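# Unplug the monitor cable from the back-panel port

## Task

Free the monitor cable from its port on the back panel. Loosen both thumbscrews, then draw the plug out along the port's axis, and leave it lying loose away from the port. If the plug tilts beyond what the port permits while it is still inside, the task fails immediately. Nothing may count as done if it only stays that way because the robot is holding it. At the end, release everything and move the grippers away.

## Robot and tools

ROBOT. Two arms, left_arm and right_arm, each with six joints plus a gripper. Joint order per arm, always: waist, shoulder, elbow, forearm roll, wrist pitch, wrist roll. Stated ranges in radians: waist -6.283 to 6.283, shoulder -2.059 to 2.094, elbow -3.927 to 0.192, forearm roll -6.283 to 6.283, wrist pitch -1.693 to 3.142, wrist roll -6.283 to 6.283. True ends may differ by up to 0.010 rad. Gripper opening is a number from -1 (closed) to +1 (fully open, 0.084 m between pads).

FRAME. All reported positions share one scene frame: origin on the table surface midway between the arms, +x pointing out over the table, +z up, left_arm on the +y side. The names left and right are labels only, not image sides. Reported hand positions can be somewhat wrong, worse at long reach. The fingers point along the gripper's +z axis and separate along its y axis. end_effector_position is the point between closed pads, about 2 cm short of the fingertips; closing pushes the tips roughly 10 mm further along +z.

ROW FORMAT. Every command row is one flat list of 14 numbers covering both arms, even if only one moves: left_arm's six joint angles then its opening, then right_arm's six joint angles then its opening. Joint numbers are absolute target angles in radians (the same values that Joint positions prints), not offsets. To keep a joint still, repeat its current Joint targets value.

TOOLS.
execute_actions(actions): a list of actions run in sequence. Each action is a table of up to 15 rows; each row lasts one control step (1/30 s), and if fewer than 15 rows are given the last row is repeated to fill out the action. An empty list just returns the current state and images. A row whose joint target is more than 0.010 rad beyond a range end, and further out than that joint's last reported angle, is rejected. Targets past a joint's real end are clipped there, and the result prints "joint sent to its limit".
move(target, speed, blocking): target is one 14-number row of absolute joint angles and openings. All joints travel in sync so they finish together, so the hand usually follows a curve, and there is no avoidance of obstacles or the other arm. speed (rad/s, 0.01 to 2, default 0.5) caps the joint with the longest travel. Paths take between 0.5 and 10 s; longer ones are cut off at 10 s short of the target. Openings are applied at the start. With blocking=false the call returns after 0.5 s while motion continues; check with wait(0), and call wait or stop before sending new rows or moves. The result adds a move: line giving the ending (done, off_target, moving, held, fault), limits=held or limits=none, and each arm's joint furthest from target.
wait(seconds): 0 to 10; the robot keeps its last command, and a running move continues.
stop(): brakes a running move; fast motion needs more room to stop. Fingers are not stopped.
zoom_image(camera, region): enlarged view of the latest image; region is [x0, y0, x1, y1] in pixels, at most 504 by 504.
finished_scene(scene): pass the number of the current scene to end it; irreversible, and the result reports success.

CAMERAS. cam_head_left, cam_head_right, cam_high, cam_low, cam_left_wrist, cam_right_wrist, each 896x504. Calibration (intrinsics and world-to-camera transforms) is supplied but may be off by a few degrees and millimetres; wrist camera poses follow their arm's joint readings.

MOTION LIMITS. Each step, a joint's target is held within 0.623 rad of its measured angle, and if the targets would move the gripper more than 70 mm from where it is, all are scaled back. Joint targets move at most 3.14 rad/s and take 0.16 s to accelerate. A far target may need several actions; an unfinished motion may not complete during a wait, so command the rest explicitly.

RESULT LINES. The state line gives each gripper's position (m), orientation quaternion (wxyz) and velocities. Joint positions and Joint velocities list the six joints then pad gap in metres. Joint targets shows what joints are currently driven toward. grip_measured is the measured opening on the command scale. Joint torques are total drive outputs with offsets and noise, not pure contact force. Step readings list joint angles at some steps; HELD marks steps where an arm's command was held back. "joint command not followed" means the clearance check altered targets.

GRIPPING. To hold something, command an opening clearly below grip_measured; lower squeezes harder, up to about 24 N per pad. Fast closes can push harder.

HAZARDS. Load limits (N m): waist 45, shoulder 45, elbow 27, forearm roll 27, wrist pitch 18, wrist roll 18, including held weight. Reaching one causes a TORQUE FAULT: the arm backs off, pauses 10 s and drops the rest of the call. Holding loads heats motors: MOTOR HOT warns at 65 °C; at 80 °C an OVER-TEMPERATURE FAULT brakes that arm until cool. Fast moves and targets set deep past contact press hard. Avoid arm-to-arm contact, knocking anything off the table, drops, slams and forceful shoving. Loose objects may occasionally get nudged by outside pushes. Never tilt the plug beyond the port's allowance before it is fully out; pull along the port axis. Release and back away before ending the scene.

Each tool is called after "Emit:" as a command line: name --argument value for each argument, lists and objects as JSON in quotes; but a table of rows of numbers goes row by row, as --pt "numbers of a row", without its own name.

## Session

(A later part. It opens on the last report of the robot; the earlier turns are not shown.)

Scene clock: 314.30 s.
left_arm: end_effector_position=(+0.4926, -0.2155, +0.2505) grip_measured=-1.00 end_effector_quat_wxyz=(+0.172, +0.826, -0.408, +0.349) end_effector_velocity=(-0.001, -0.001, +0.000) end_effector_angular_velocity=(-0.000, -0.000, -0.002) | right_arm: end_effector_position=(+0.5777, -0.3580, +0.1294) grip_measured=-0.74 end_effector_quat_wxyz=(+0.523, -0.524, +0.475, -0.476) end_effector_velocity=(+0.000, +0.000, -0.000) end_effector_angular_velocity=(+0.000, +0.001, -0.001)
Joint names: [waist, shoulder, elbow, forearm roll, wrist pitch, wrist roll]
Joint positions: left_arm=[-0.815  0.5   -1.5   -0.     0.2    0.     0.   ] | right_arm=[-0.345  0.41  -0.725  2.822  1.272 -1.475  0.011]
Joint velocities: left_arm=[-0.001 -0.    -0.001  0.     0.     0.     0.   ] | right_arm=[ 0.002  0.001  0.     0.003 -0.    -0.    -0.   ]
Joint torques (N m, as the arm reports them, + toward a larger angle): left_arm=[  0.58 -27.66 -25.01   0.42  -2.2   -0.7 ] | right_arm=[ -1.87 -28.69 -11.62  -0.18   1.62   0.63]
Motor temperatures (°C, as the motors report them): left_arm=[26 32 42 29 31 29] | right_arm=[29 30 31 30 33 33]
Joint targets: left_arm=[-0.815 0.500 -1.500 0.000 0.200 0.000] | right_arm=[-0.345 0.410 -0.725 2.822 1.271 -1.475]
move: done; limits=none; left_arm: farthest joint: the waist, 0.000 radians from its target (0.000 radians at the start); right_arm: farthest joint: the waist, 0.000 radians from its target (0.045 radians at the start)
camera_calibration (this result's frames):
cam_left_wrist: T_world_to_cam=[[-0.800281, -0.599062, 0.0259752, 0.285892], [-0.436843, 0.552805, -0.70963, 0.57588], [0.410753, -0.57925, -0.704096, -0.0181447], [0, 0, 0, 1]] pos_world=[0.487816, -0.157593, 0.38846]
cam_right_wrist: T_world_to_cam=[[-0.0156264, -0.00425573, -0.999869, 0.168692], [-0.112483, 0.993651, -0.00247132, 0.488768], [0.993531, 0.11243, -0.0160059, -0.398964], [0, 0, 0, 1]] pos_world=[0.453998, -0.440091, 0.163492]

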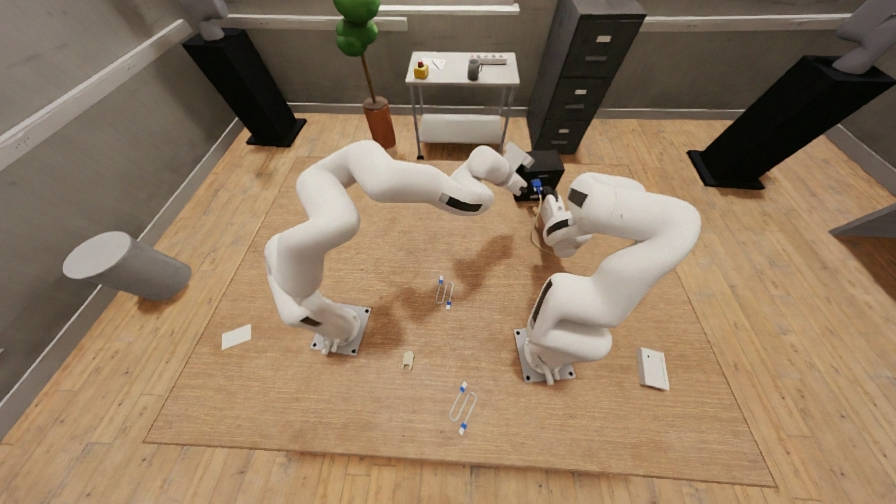

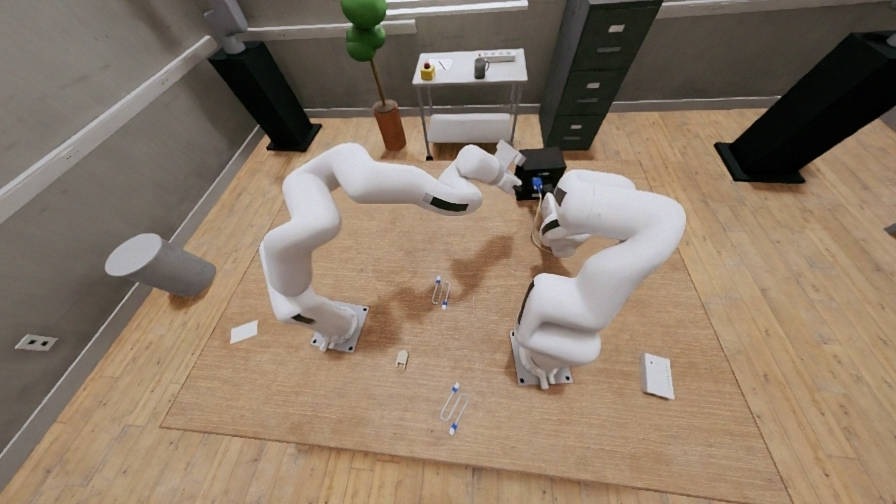

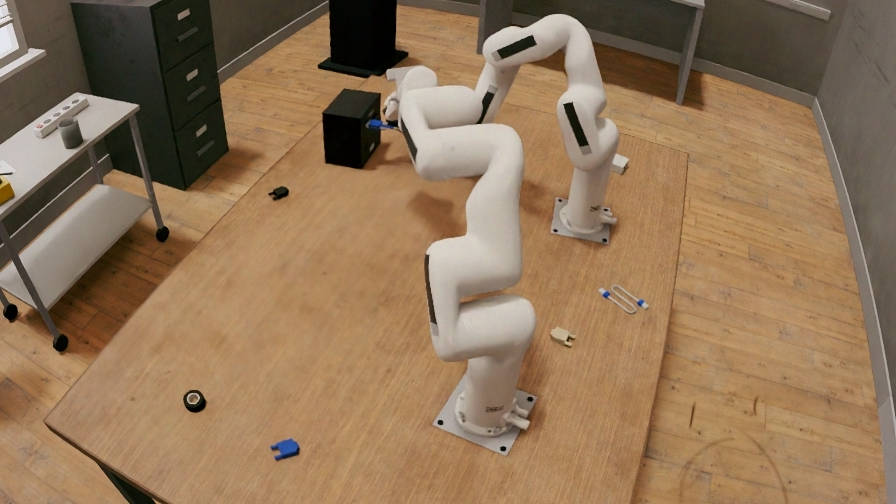

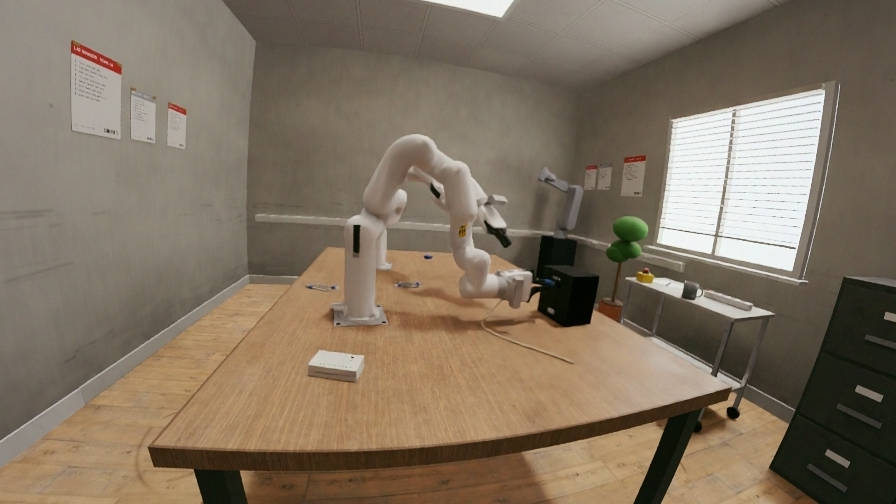

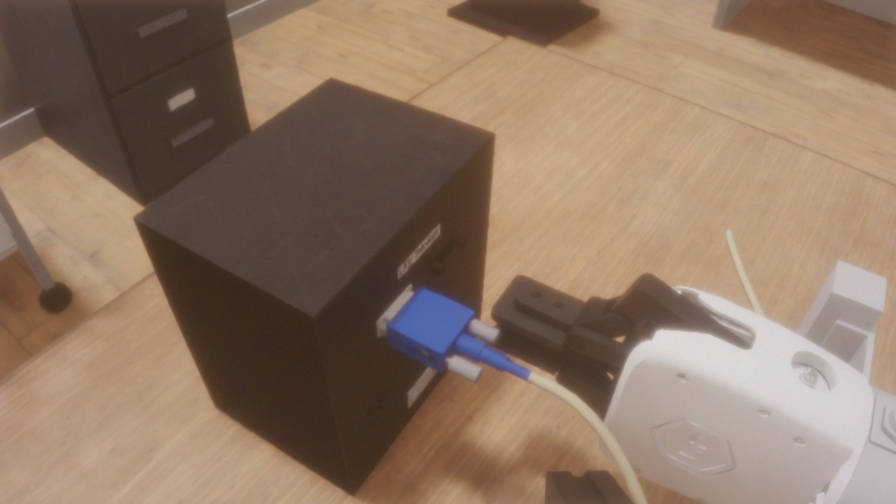

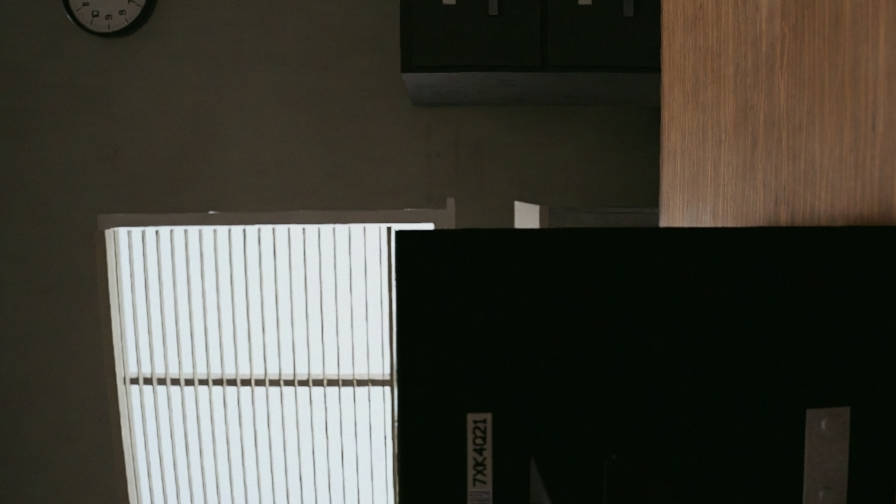

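Emit:
execute_actions --actions '[[[-0.815,0.5,-1.5,0,0.2,0,-1,-0.33,0.4099,-0.7246,2.8376,1.2705,-1.48,-0.72]],[[-0.815,0.5,-1.5,0,0.2,0,-1,-0.3176,0.4099,-0.7246,2.8506,1.2695,-1.484,-0.72]],[[-0.815,0.5,-1.5,0,0.2,0,-1,-0.3176,0.4099,-0.7246,2.8506,1.2695,-1.484,-1]],[[-0.815,0.5,-1.5,0,0.2,0,-1,-0.314,0.3958,-0.7217,2.8536,1.2585,-1.984,-1]],[[-0.815,0.5,-1.5,0,0.2,0,-1,-0.314,0.3958,-0.7217,2.8536,1.2585,-1.984,-1]]]'

Emit:
zoom_image --camera "cam_left_wrist" --region '[360,250,620,410]'

Emit:
execute_actions --actions '[[[-0.815,0.5,-1.5,0,0.2,0,-1,-0.314,0.3958,-0.7217,2.8536,1.2585,-1.984,-0.72]],[[-0.815,0.5,-1.5,0,0.2,0,-1,-0.3176,0.4099,-0.7246,2.8506,1.2695,-1.484,-0.72]],[[-0.815,0.5,-1.5,0,0.2,0,-1,-0.316,0.424,-0.7275,2.8526,1.2805,-0.984,-0.72]],[[-0.815,0.5,-1.5,0,0.2,0,-1,-0.316,0.424,-0.7275,2.8526,1.2805,-0.984,-1]]]'

Emit:
zoom_image --camera "cam_left_wrist" --region '[360,250,620,410]'

Scene clock: 332.67 s.
left_arm: end_effector_position=(+0.4926, -0.2155, +0.2505) grip_measured=-1.00 end_effector_quat_wxyz=(+0.172, +0.826, -0.408, +0.349) end_effector_velocity=(-0.001, -0.000, -0.000) end_effector_angular_velocity=(+0.001, -0.000, -0.001) | right_arm: end_effector_position=(+0.5796, -0.3471, +0.1337) grip_measured=-0.85 end_effector_quat_wxyz=(-0.389, +0.625, -0.330, +0.591) end_effector_velocity=(+0.000, -0.000, +0.000) end_effector_angular_velocity=(-0.002, +0.000, -0.000)
Joint names: [waist, shoulder, elbow, forearm roll, wrist pitch, wrist roll]
Joint positions: left_arm=[-0.815  0.5   -1.5    0.     0.2    0.     0.   ] | right_arm=[-0.314  0.396 -0.721  2.854  1.259 -1.984  0.007]
Joint velocities: left_arm=[-0.001  0.     0.001  0.    -0.001  0.     0.   ] | right_arm=[-0.    -0.    -0.     0.    -0.001 -0.001  0.   ]
Joint torques (N m, as the arm reports them, + toward a larger angle): left_arm=[  0.25 -28.88 -25.19   0.4   -2.32  -0.54] | right_arm=[ -0.05 -27.43 -14.84  -0.21   1.38   0.27]
Motor temperatures (°C, as the motors report them): left_arm=[26 32 42 29 31 29] | right_arm=[29 30 31 30 33 33]
Joint targets: left_arm=[-0.815 0.500 -1.500 0.000 0.200 0.000] | right_arm=[-0.314 0.396 -0.722 2.854 1.258 -1.984]
Step readings (joint positions; steps 1 to 15: 1st action; 16 to 30: 2nd action; 31 to 45: 3rd action; 46 to 60: 4th action; 61 to 75: 5th action):
0: left_arm=[-0.815 0.500 -1.500 0.000 0.200 -0.000] | right_arm=[-0.345 0.410 -0.725 2.822 1.272 -1.475]
1: left_arm=[-0.815 0.500 -1.500 -0.000 0.200 0.000] | right_arm=[-0.345 0.410 -0.725 2.823 1.271 -1.475]
2: left_arm=[-0.815 0.500 -1.500 -0.000 0.200 0.000] | right_arm=[-0.342 0.410 -0.725 2.826 1.271 -1.476]
4: left_arm=[-0.815 0.500 -1.500 -0.000 0.200 -0.000] | right_arm=[-0.335 0.410 -0.725 2.832 1.271 -1.478]
8: left_arm=[-0.815 0.500 -1.500 -0.000 0.200 0.000] | right_arm=[-0.331 0.410 -0.725 2.837 1.271 -1.480]
15: left_arm=[-0.815 0.500 -1.500 -0.000 0.200 -0.000] | right_arm=[-0.330 0.410 -0.725 2.838 1.270 -1.480]
16: left_arm=[-0.815 0.500 -1.500 -0.000 0.200 -0.000] | right_arm=[-0.330 0.410 -0.725 2.838 1.270 -1.480]
17: left_arm=[-0.815 0.500 -1.500 0.000 0.200 -0.000] | right_arm=[-0.327 0.410 -0.725 2.841 1.270 -1.481]
19: left_arm=[-0.815 0.500 -1.500 0.000 0.200 -0.000] | right_arm=[-0.322 0.410 -0.725 2.846 1.270 -1.483]
23: left_arm=[-0.815 0.500 -1.500 -0.000 0.200 -0.000] | right_arm=[-0.318 0.410 -0.724 2.850 1.269 -1.484]
30: left_arm=[-0.815 0.500 -1.500 0.000 0.200 -0.000] | right_arm=[-0.318 0.410 -0.725 2.851 1.269 -1.484]
31: left_arm=[-0.815 0.500 -1.500 -0.000 0.200 0.000] | right_arm=[-0.318 0.410 -0.725 2.851 1.269 -1.484]
32: left_arm=[-0.815 0.500 -1.500 0.000 0.200 -0.000] | right_arm=[-0.318 0.410 -0.725 2.851 1.269 -1.484]
34: left_arm=[-0.815 0.500 -1.500 -0.000 0.200 -0.000] | right_arm=[-0.318 0.410 -0.725 2.851 1.269 -1.484]
38: left_arm=[-0.815 0.500 -1.500 -0.000 0.200 0.000] | right_arm=[-0.318 0.410 -0.725 2.851 1.269 -1.484]
45: left_arm=[-0.815 0.500 -1.500 0.000 0.200 -0.000] | right_arm=[-0.318 0.410 -0.725 2.851 1.269 -1.484]
46: left_arm=[-0.815 0.500 -1.500 0.000 0.200 0.000] | right_arm=[-0.318 0.410 -0.725 2.851 1.269 -1.485]
47: left_arm=[-0.815 0.500 -1.500 0.000 0.200 0.000] | right_arm=[-0.318 0.410 -0.725 2.851 1.269 -1.491]
49: left_arm=[-0.815 0.500 -1.500 -0.000 0.200 0.000] | right_arm=[-0.317 0.408 -0.724 2.851 1.268 -1.542]
53: left_arm=[-0.815 0.500 -1.500 -0.000 0.200 -0.000] | right_arm=[-0.316 0.401 -0.722 2.853 1.263 -1.795]
60: left_arm=[-0.815 0.500 -1.500 -0.000 0.200 -0.000] | right_arm=[-0.314 0.396 -0.721 2.854 1.259 -1.971]
61: left_arm=[-0.815 0.500 -1.500 -0.000 0.200 0.000] | right_arm=[-0.314 0.396 -0.721 2.854 1.259 -1.975]
62: left_arm=[-0.815 0.500 -1.500 -0.000 0.200 -0.000] | right_arm=[-0.314 0.396 -0.721 2.854 1.259 -1.978]
64: left_arm=[-0.815 0.500 -1.500 0.000 0.200 0.000] | right_arm=[-0.314 0.396 -0.721 2.854 1.259 -1.981]
68: left_arm=[-0.815 0.500 -1.500 0.000 0.200 -0.000] | right_arm=[-0.314 0.396 -0.721 2.854 1.259 -1.983]
75: Joint positions above
camera_calibration (this result's frames):
cam_left_wrist: T_world_to_cam=[[-0.800281, -0.599062, 0.0259751, 0.285892], [-0.436843, 0.552805, -0.70963, 0.57588], [0.410753, -0.57925, -0.704096, -0.0181448], [0, 0, 0, 1]] pos_world=[0.487816, -0.157593, 0.38846]
cam_right_wrist: T_world_to_cam=[[0.0309028, -0.483189, -0.87497, -0.0368157], [-0.0997873, 0.869524, -0.483706, 0.492068], [0.994529, 0.102259, -0.0213455, -0.40542], [0, 0, 0, 1]] pos_world=[0.453441, -0.404196, 0.197149]

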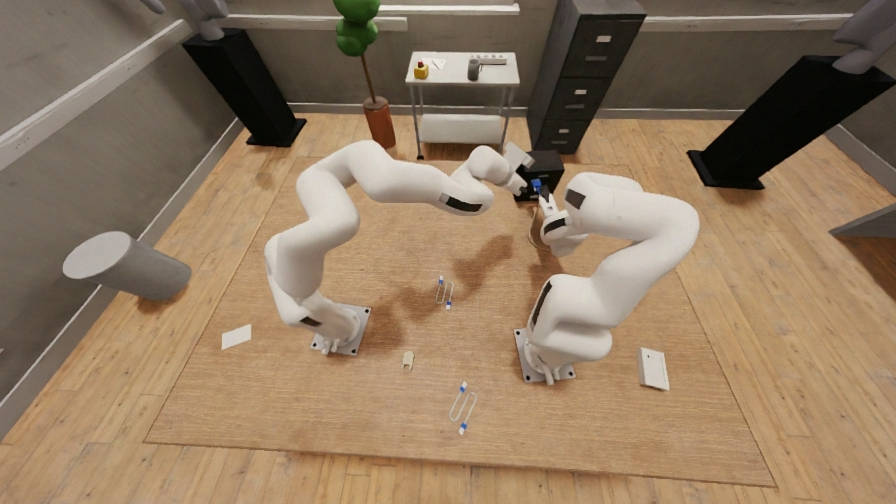

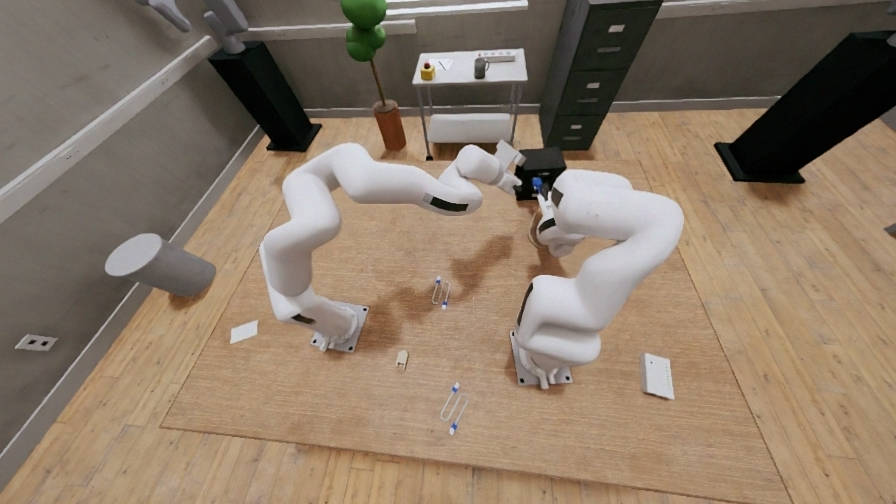

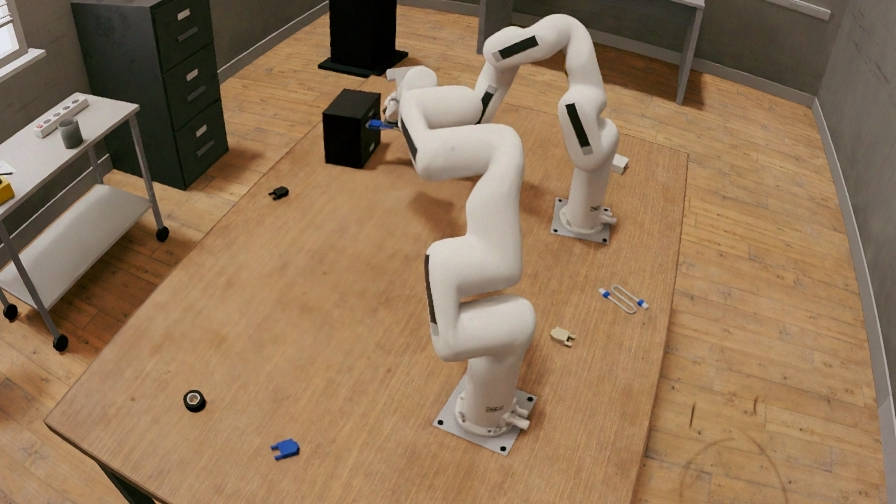

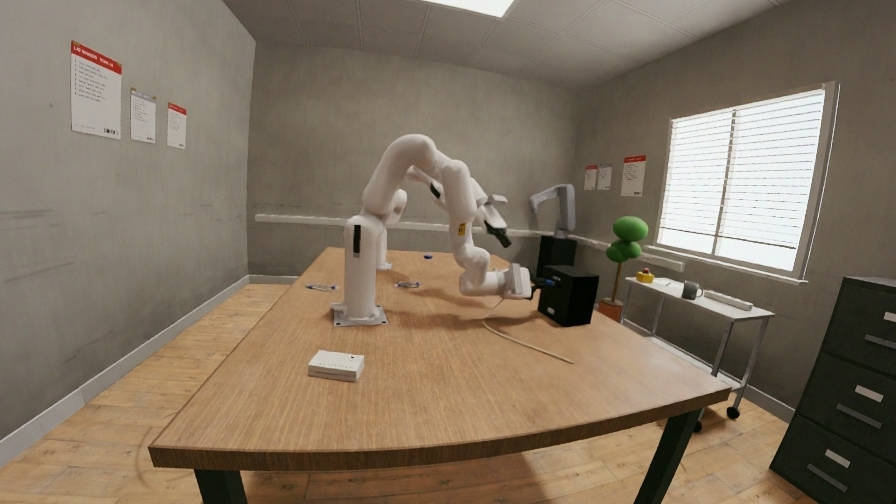

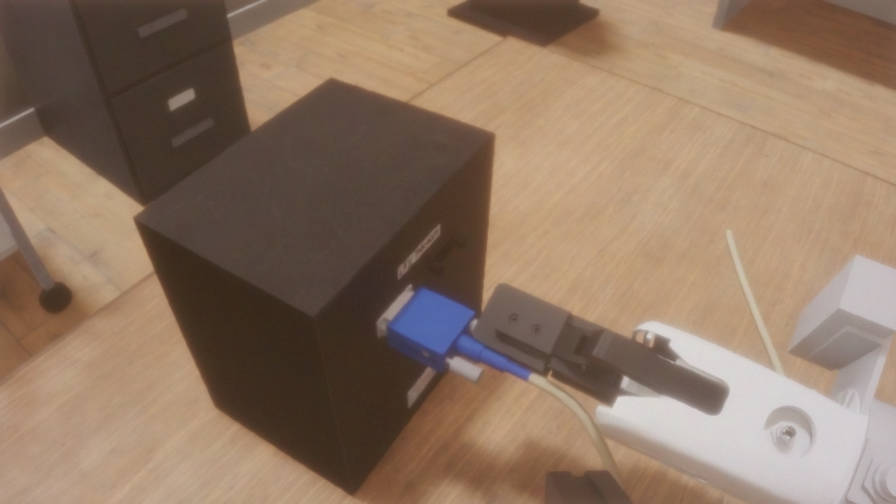

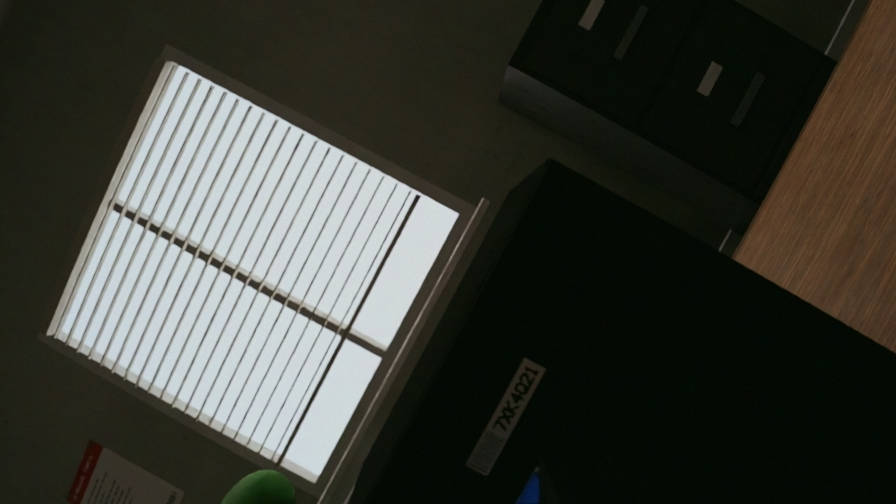

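Region (360, 250, 620, 410) of cam_left_wrist's 896x504 image, scaled by 1.938, with more detail than that image has; it fills the top 310 rows of this view, and the rest is white.

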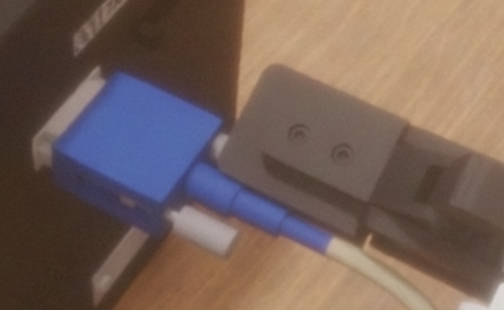

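Scene clock: 334.67 s.
left_arm: end_effector_position=(+0.4926, -0.2155, +0.2505) grip_measured=-1.00 end_effector_quat_wxyz=(+0.172, +0.826, -0.408, +0.349) end_effector_velocity=(+0.000, +0.000, +0.000) end_effector_angular_velocity=(-0.001, +0.000, +0.001) | right_arm: end_effector_position=(+0.5795, -0.3472, +0.1251) grip_measured=-0.85 end_effector_quat_wxyz=(+0.625, -0.389, +0.590, -0.331) end_effector_velocity=(+0.000, +0.000, +0.000) end_effector_angular_velocity=(+0.000, -0.002, +0.001)
Joint names: [waist, shoulder, elbow, forearm roll, wrist pitch, wrist roll]
Joint positions: left_arm=[-0.815  0.5   -1.5    0.     0.2    0.     0.   ] | right_arm=[-0.316  0.424 -0.727  2.853  1.28  -0.984  0.007]
Joint velocities: left_arm=[ 0.    -0.    -0.    -0.001 -0.    -0.     0.   ] | right_arm=[ 0.001 -0.     0.     0.     0.002  0.     0.   ]
Joint torques (N m, as the arm reports them, + toward a larger angle): left_arm=[  0.41 -27.34 -25.42   0.5   -1.99  -0.67] | right_arm=[  0.11 -30.56 -12.35  -0.38   2.23   0.47]
Motor temperatures (°C, as the motors report them): left_arm=[26 32 42 29 31 29] | right_arm=[29 30 31 30 33 33]
Joint targets: left_arm=[-0.815 0.500 -1.500 0.000 0.200 0.000] | right_arm=[-0.316 0.424 -0.728 2.853 1.281 -0.984]
Step readings (joint positions; steps 1 to 15: 1st action; 16 to 30: 2nd action; 31 to 45: 3rd action; 46 to 60: 4th action):
0: left_arm=[-0.815 0.500 -1.500 0.000 0.200 0.000] | right_arm=[-0.314 0.396 -0.721 2.854 1.259 -1.984]
1: left_arm=[-0.815 0.500 -1.500 -0.000 0.200 -0.000] | right_arm=[-0.314 0.396 -0.721 2.854 1.259 -1.984]
2: left_arm=[-0.815 0.500 -1.500 -0.000 0.200 0.000] | right_arm=[-0.314 0.396 -0.723 2.854 1.258 -1.984]
4: left_arm=[-0.815 0.500 -1.500 -0.000 0.200 -0.000] | right_arm=[-0.313 0.396 -0.724 2.853 1.258 -1.984]
8: left_arm=[-0.815 0.500 -1.500 -0.000 0.200 -0.000] | right_arm=[-0.313 0.396 -0.723 2.853 1.258 -1.984]
15: left_arm=[-0.815 0.500 -1.500 0.000 0.200 -0.000] | right_arm=[-0.314 0.396 -0.722 2.854 1.259 -1.984]
16: left_arm=[-0.815 0.500 -1.500 -0.000 0.200 0.000] | right_arm=[-0.314 0.396 -0.722 2.854 1.259 -1.983]
17: left_arm=[-0.815 0.500 -1.500 -0.000 0.200 -0.000] | right_arm=[-0.314 0.396 -0.722 2.854 1.259 -1.977]
19: left_arm=[-0.815 0.500 -1.500 0.000 0.200 0.000] | right_arm=[-0.314 0.397 -0.722 2.853 1.260 -1.926]
23: left_arm=[-0.815 0.500 -1.500 -0.000 0.200 -0.000] | right_arm=[-0.316 0.405 -0.723 2.852 1.265 -1.673]
30: left_arm=[-0.815 0.500 -1.500 -0.000 0.200 -0.000] | right_arm=[-0.318 0.410 -0.724 2.851 1.269 -1.497]
31: left_arm=[-0.815 0.500 -1.500 0.000 0.200 0.000] | right_arm=[-0.318 0.410 -0.725 2.851 1.269 -1.492]
32: left_arm=[-0.815 0.500 -1.500 0.000 0.200 -0.000] | right_arm=[-0.318 0.410 -0.725 2.851 1.269 -1.483]
34: left_arm=[-0.815 0.500 -1.500 -0.000 0.200 0.000] | right_arm=[-0.317 0.411 -0.725 2.851 1.271 -1.429]
38: left_arm=[-0.815 0.500 -1.500 -0.000 0.200 0.000] | right_arm=[-0.317 0.419 -0.726 2.852 1.276 -1.174]
45: left_arm=[-0.815 0.500 -1.500 0.000 0.200 0.000] | right_arm=[-0.316 0.424 -0.727 2.853 1.280 -0.997]
46: left_arm=[-0.815 0.500 -1.500 -0.000 0.200 -0.000] | right_arm=[-0.316 0.424 -0.727 2.853 1.280 -0.993]
47: left_arm=[-0.815 0.500 -1.500 -0.000 0.200 -0.000] | right_arm=[-0.316 0.424 -0.727 2.853 1.280 -0.990]
49: left_arm=[-0.815 0.500 -1.500 0.000 0.200 -0.000] | right_arm=[-0.316 0.424 -0.727 2.853 1.280 -0.987]
53: left_arm=[-0.815 0.500 -1.500 0.000 0.200 0.000] | right_arm=[-0.316 0.424 -0.727 2.853 1.280 -0.985]
60: Joint positions above
camera_calibration (this result's frames):
cam_left_wrist: T_world_to_cam=[[-0.800281, -0.599062, 0.025975, 0.285892], [-0.436843, 0.552806, -0.709629, 0.57588], [0.410753, -0.57925, -0.704096, -0.0181447], [0, 0, 0, 1]] pos_world=[0.487816, -0.157593, 0.38846]
cam_right_wrist: T_world_to_cam=[[-0.0618903, 0.475927, -0.877305, 0.342637], [-0.101594, 0.87142, 0.479901, 0.369083], [0.992899, 0.11883, -0.00558107, -0.400774], [0, 0, 0, 1]] pos_world=[0.45663, -0.437072, 0.121237]

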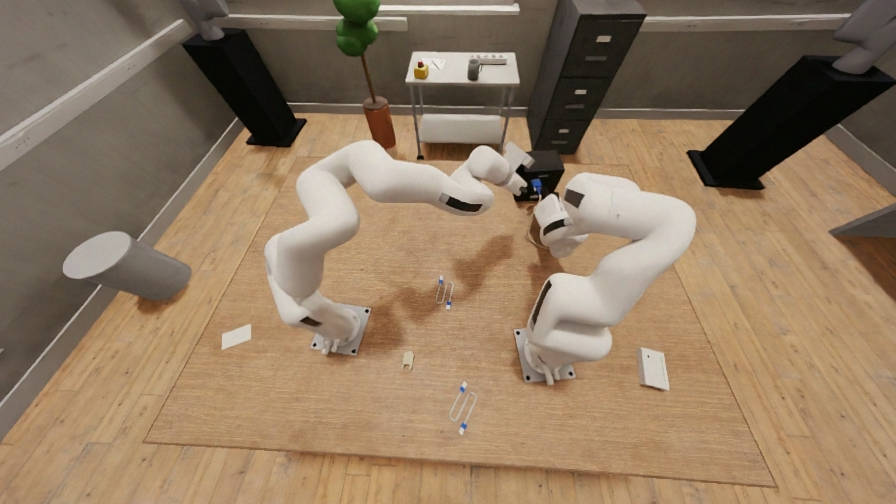

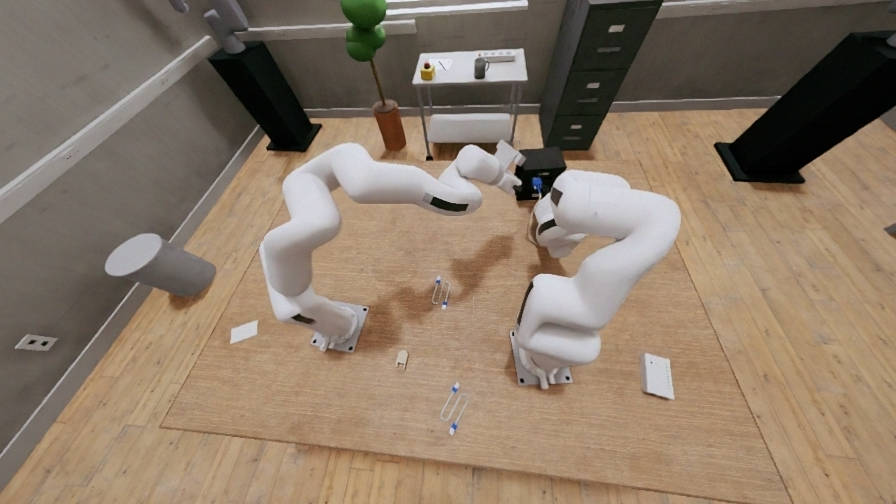

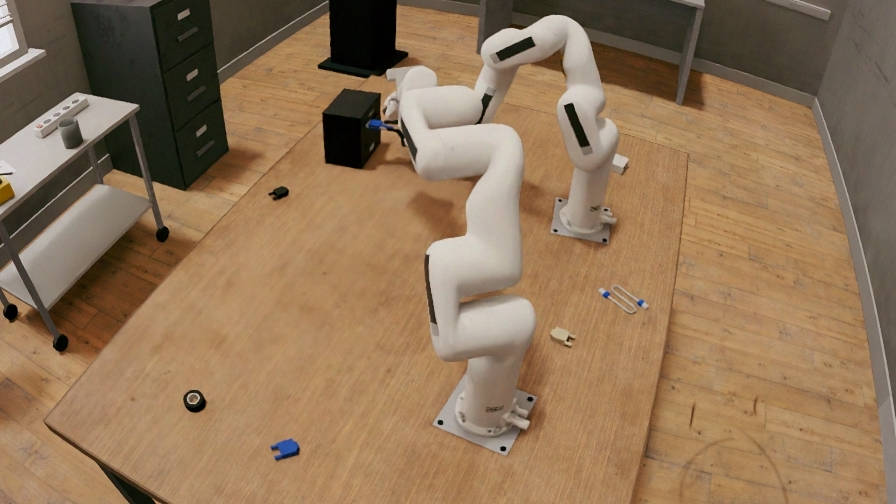

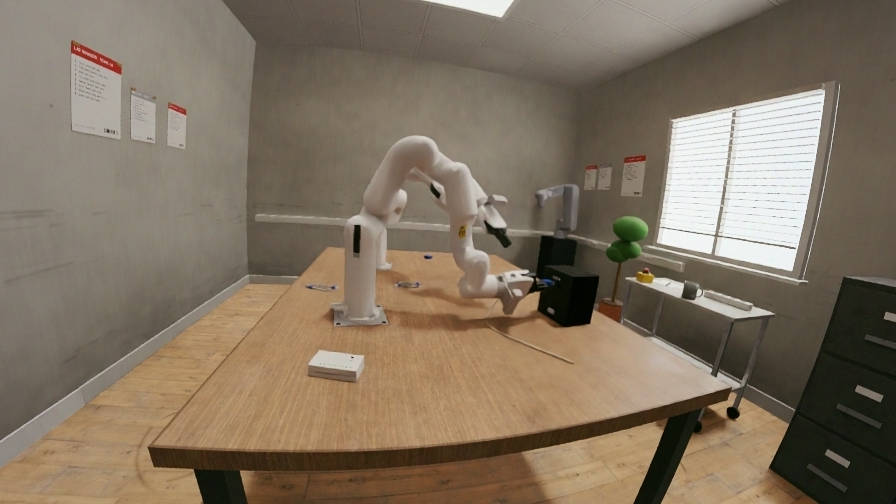

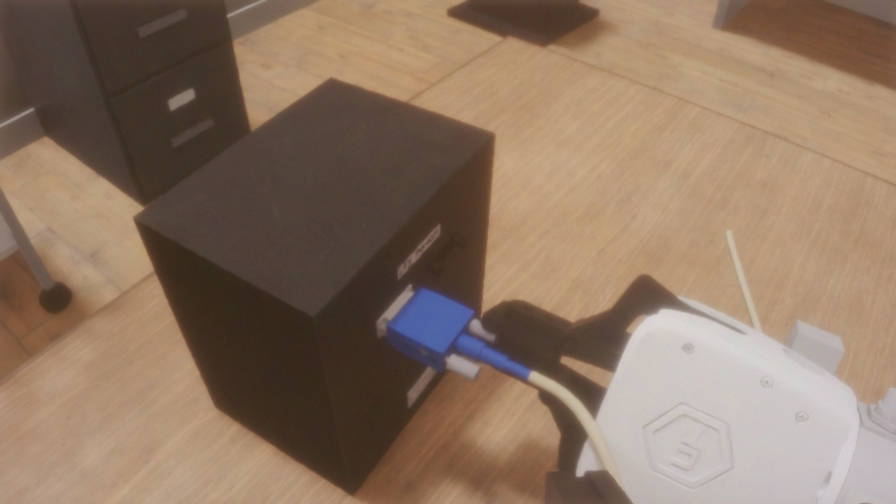

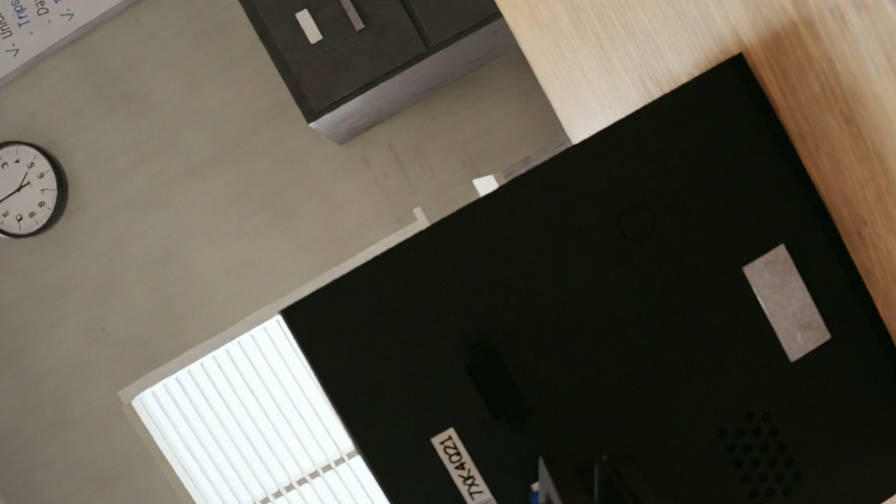

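Region (360, 250, 620, 410) of cam_left_wrist's 896x504 image, scaled by 1.938, with more detail than that image has; it fills the top 310 rows of this view, and the rest is white.

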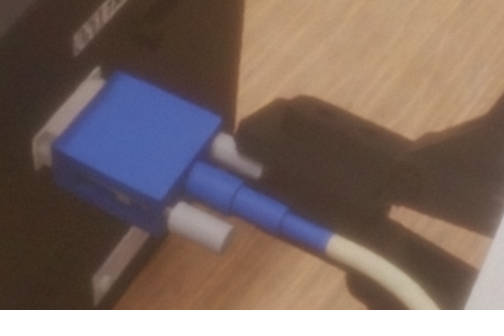

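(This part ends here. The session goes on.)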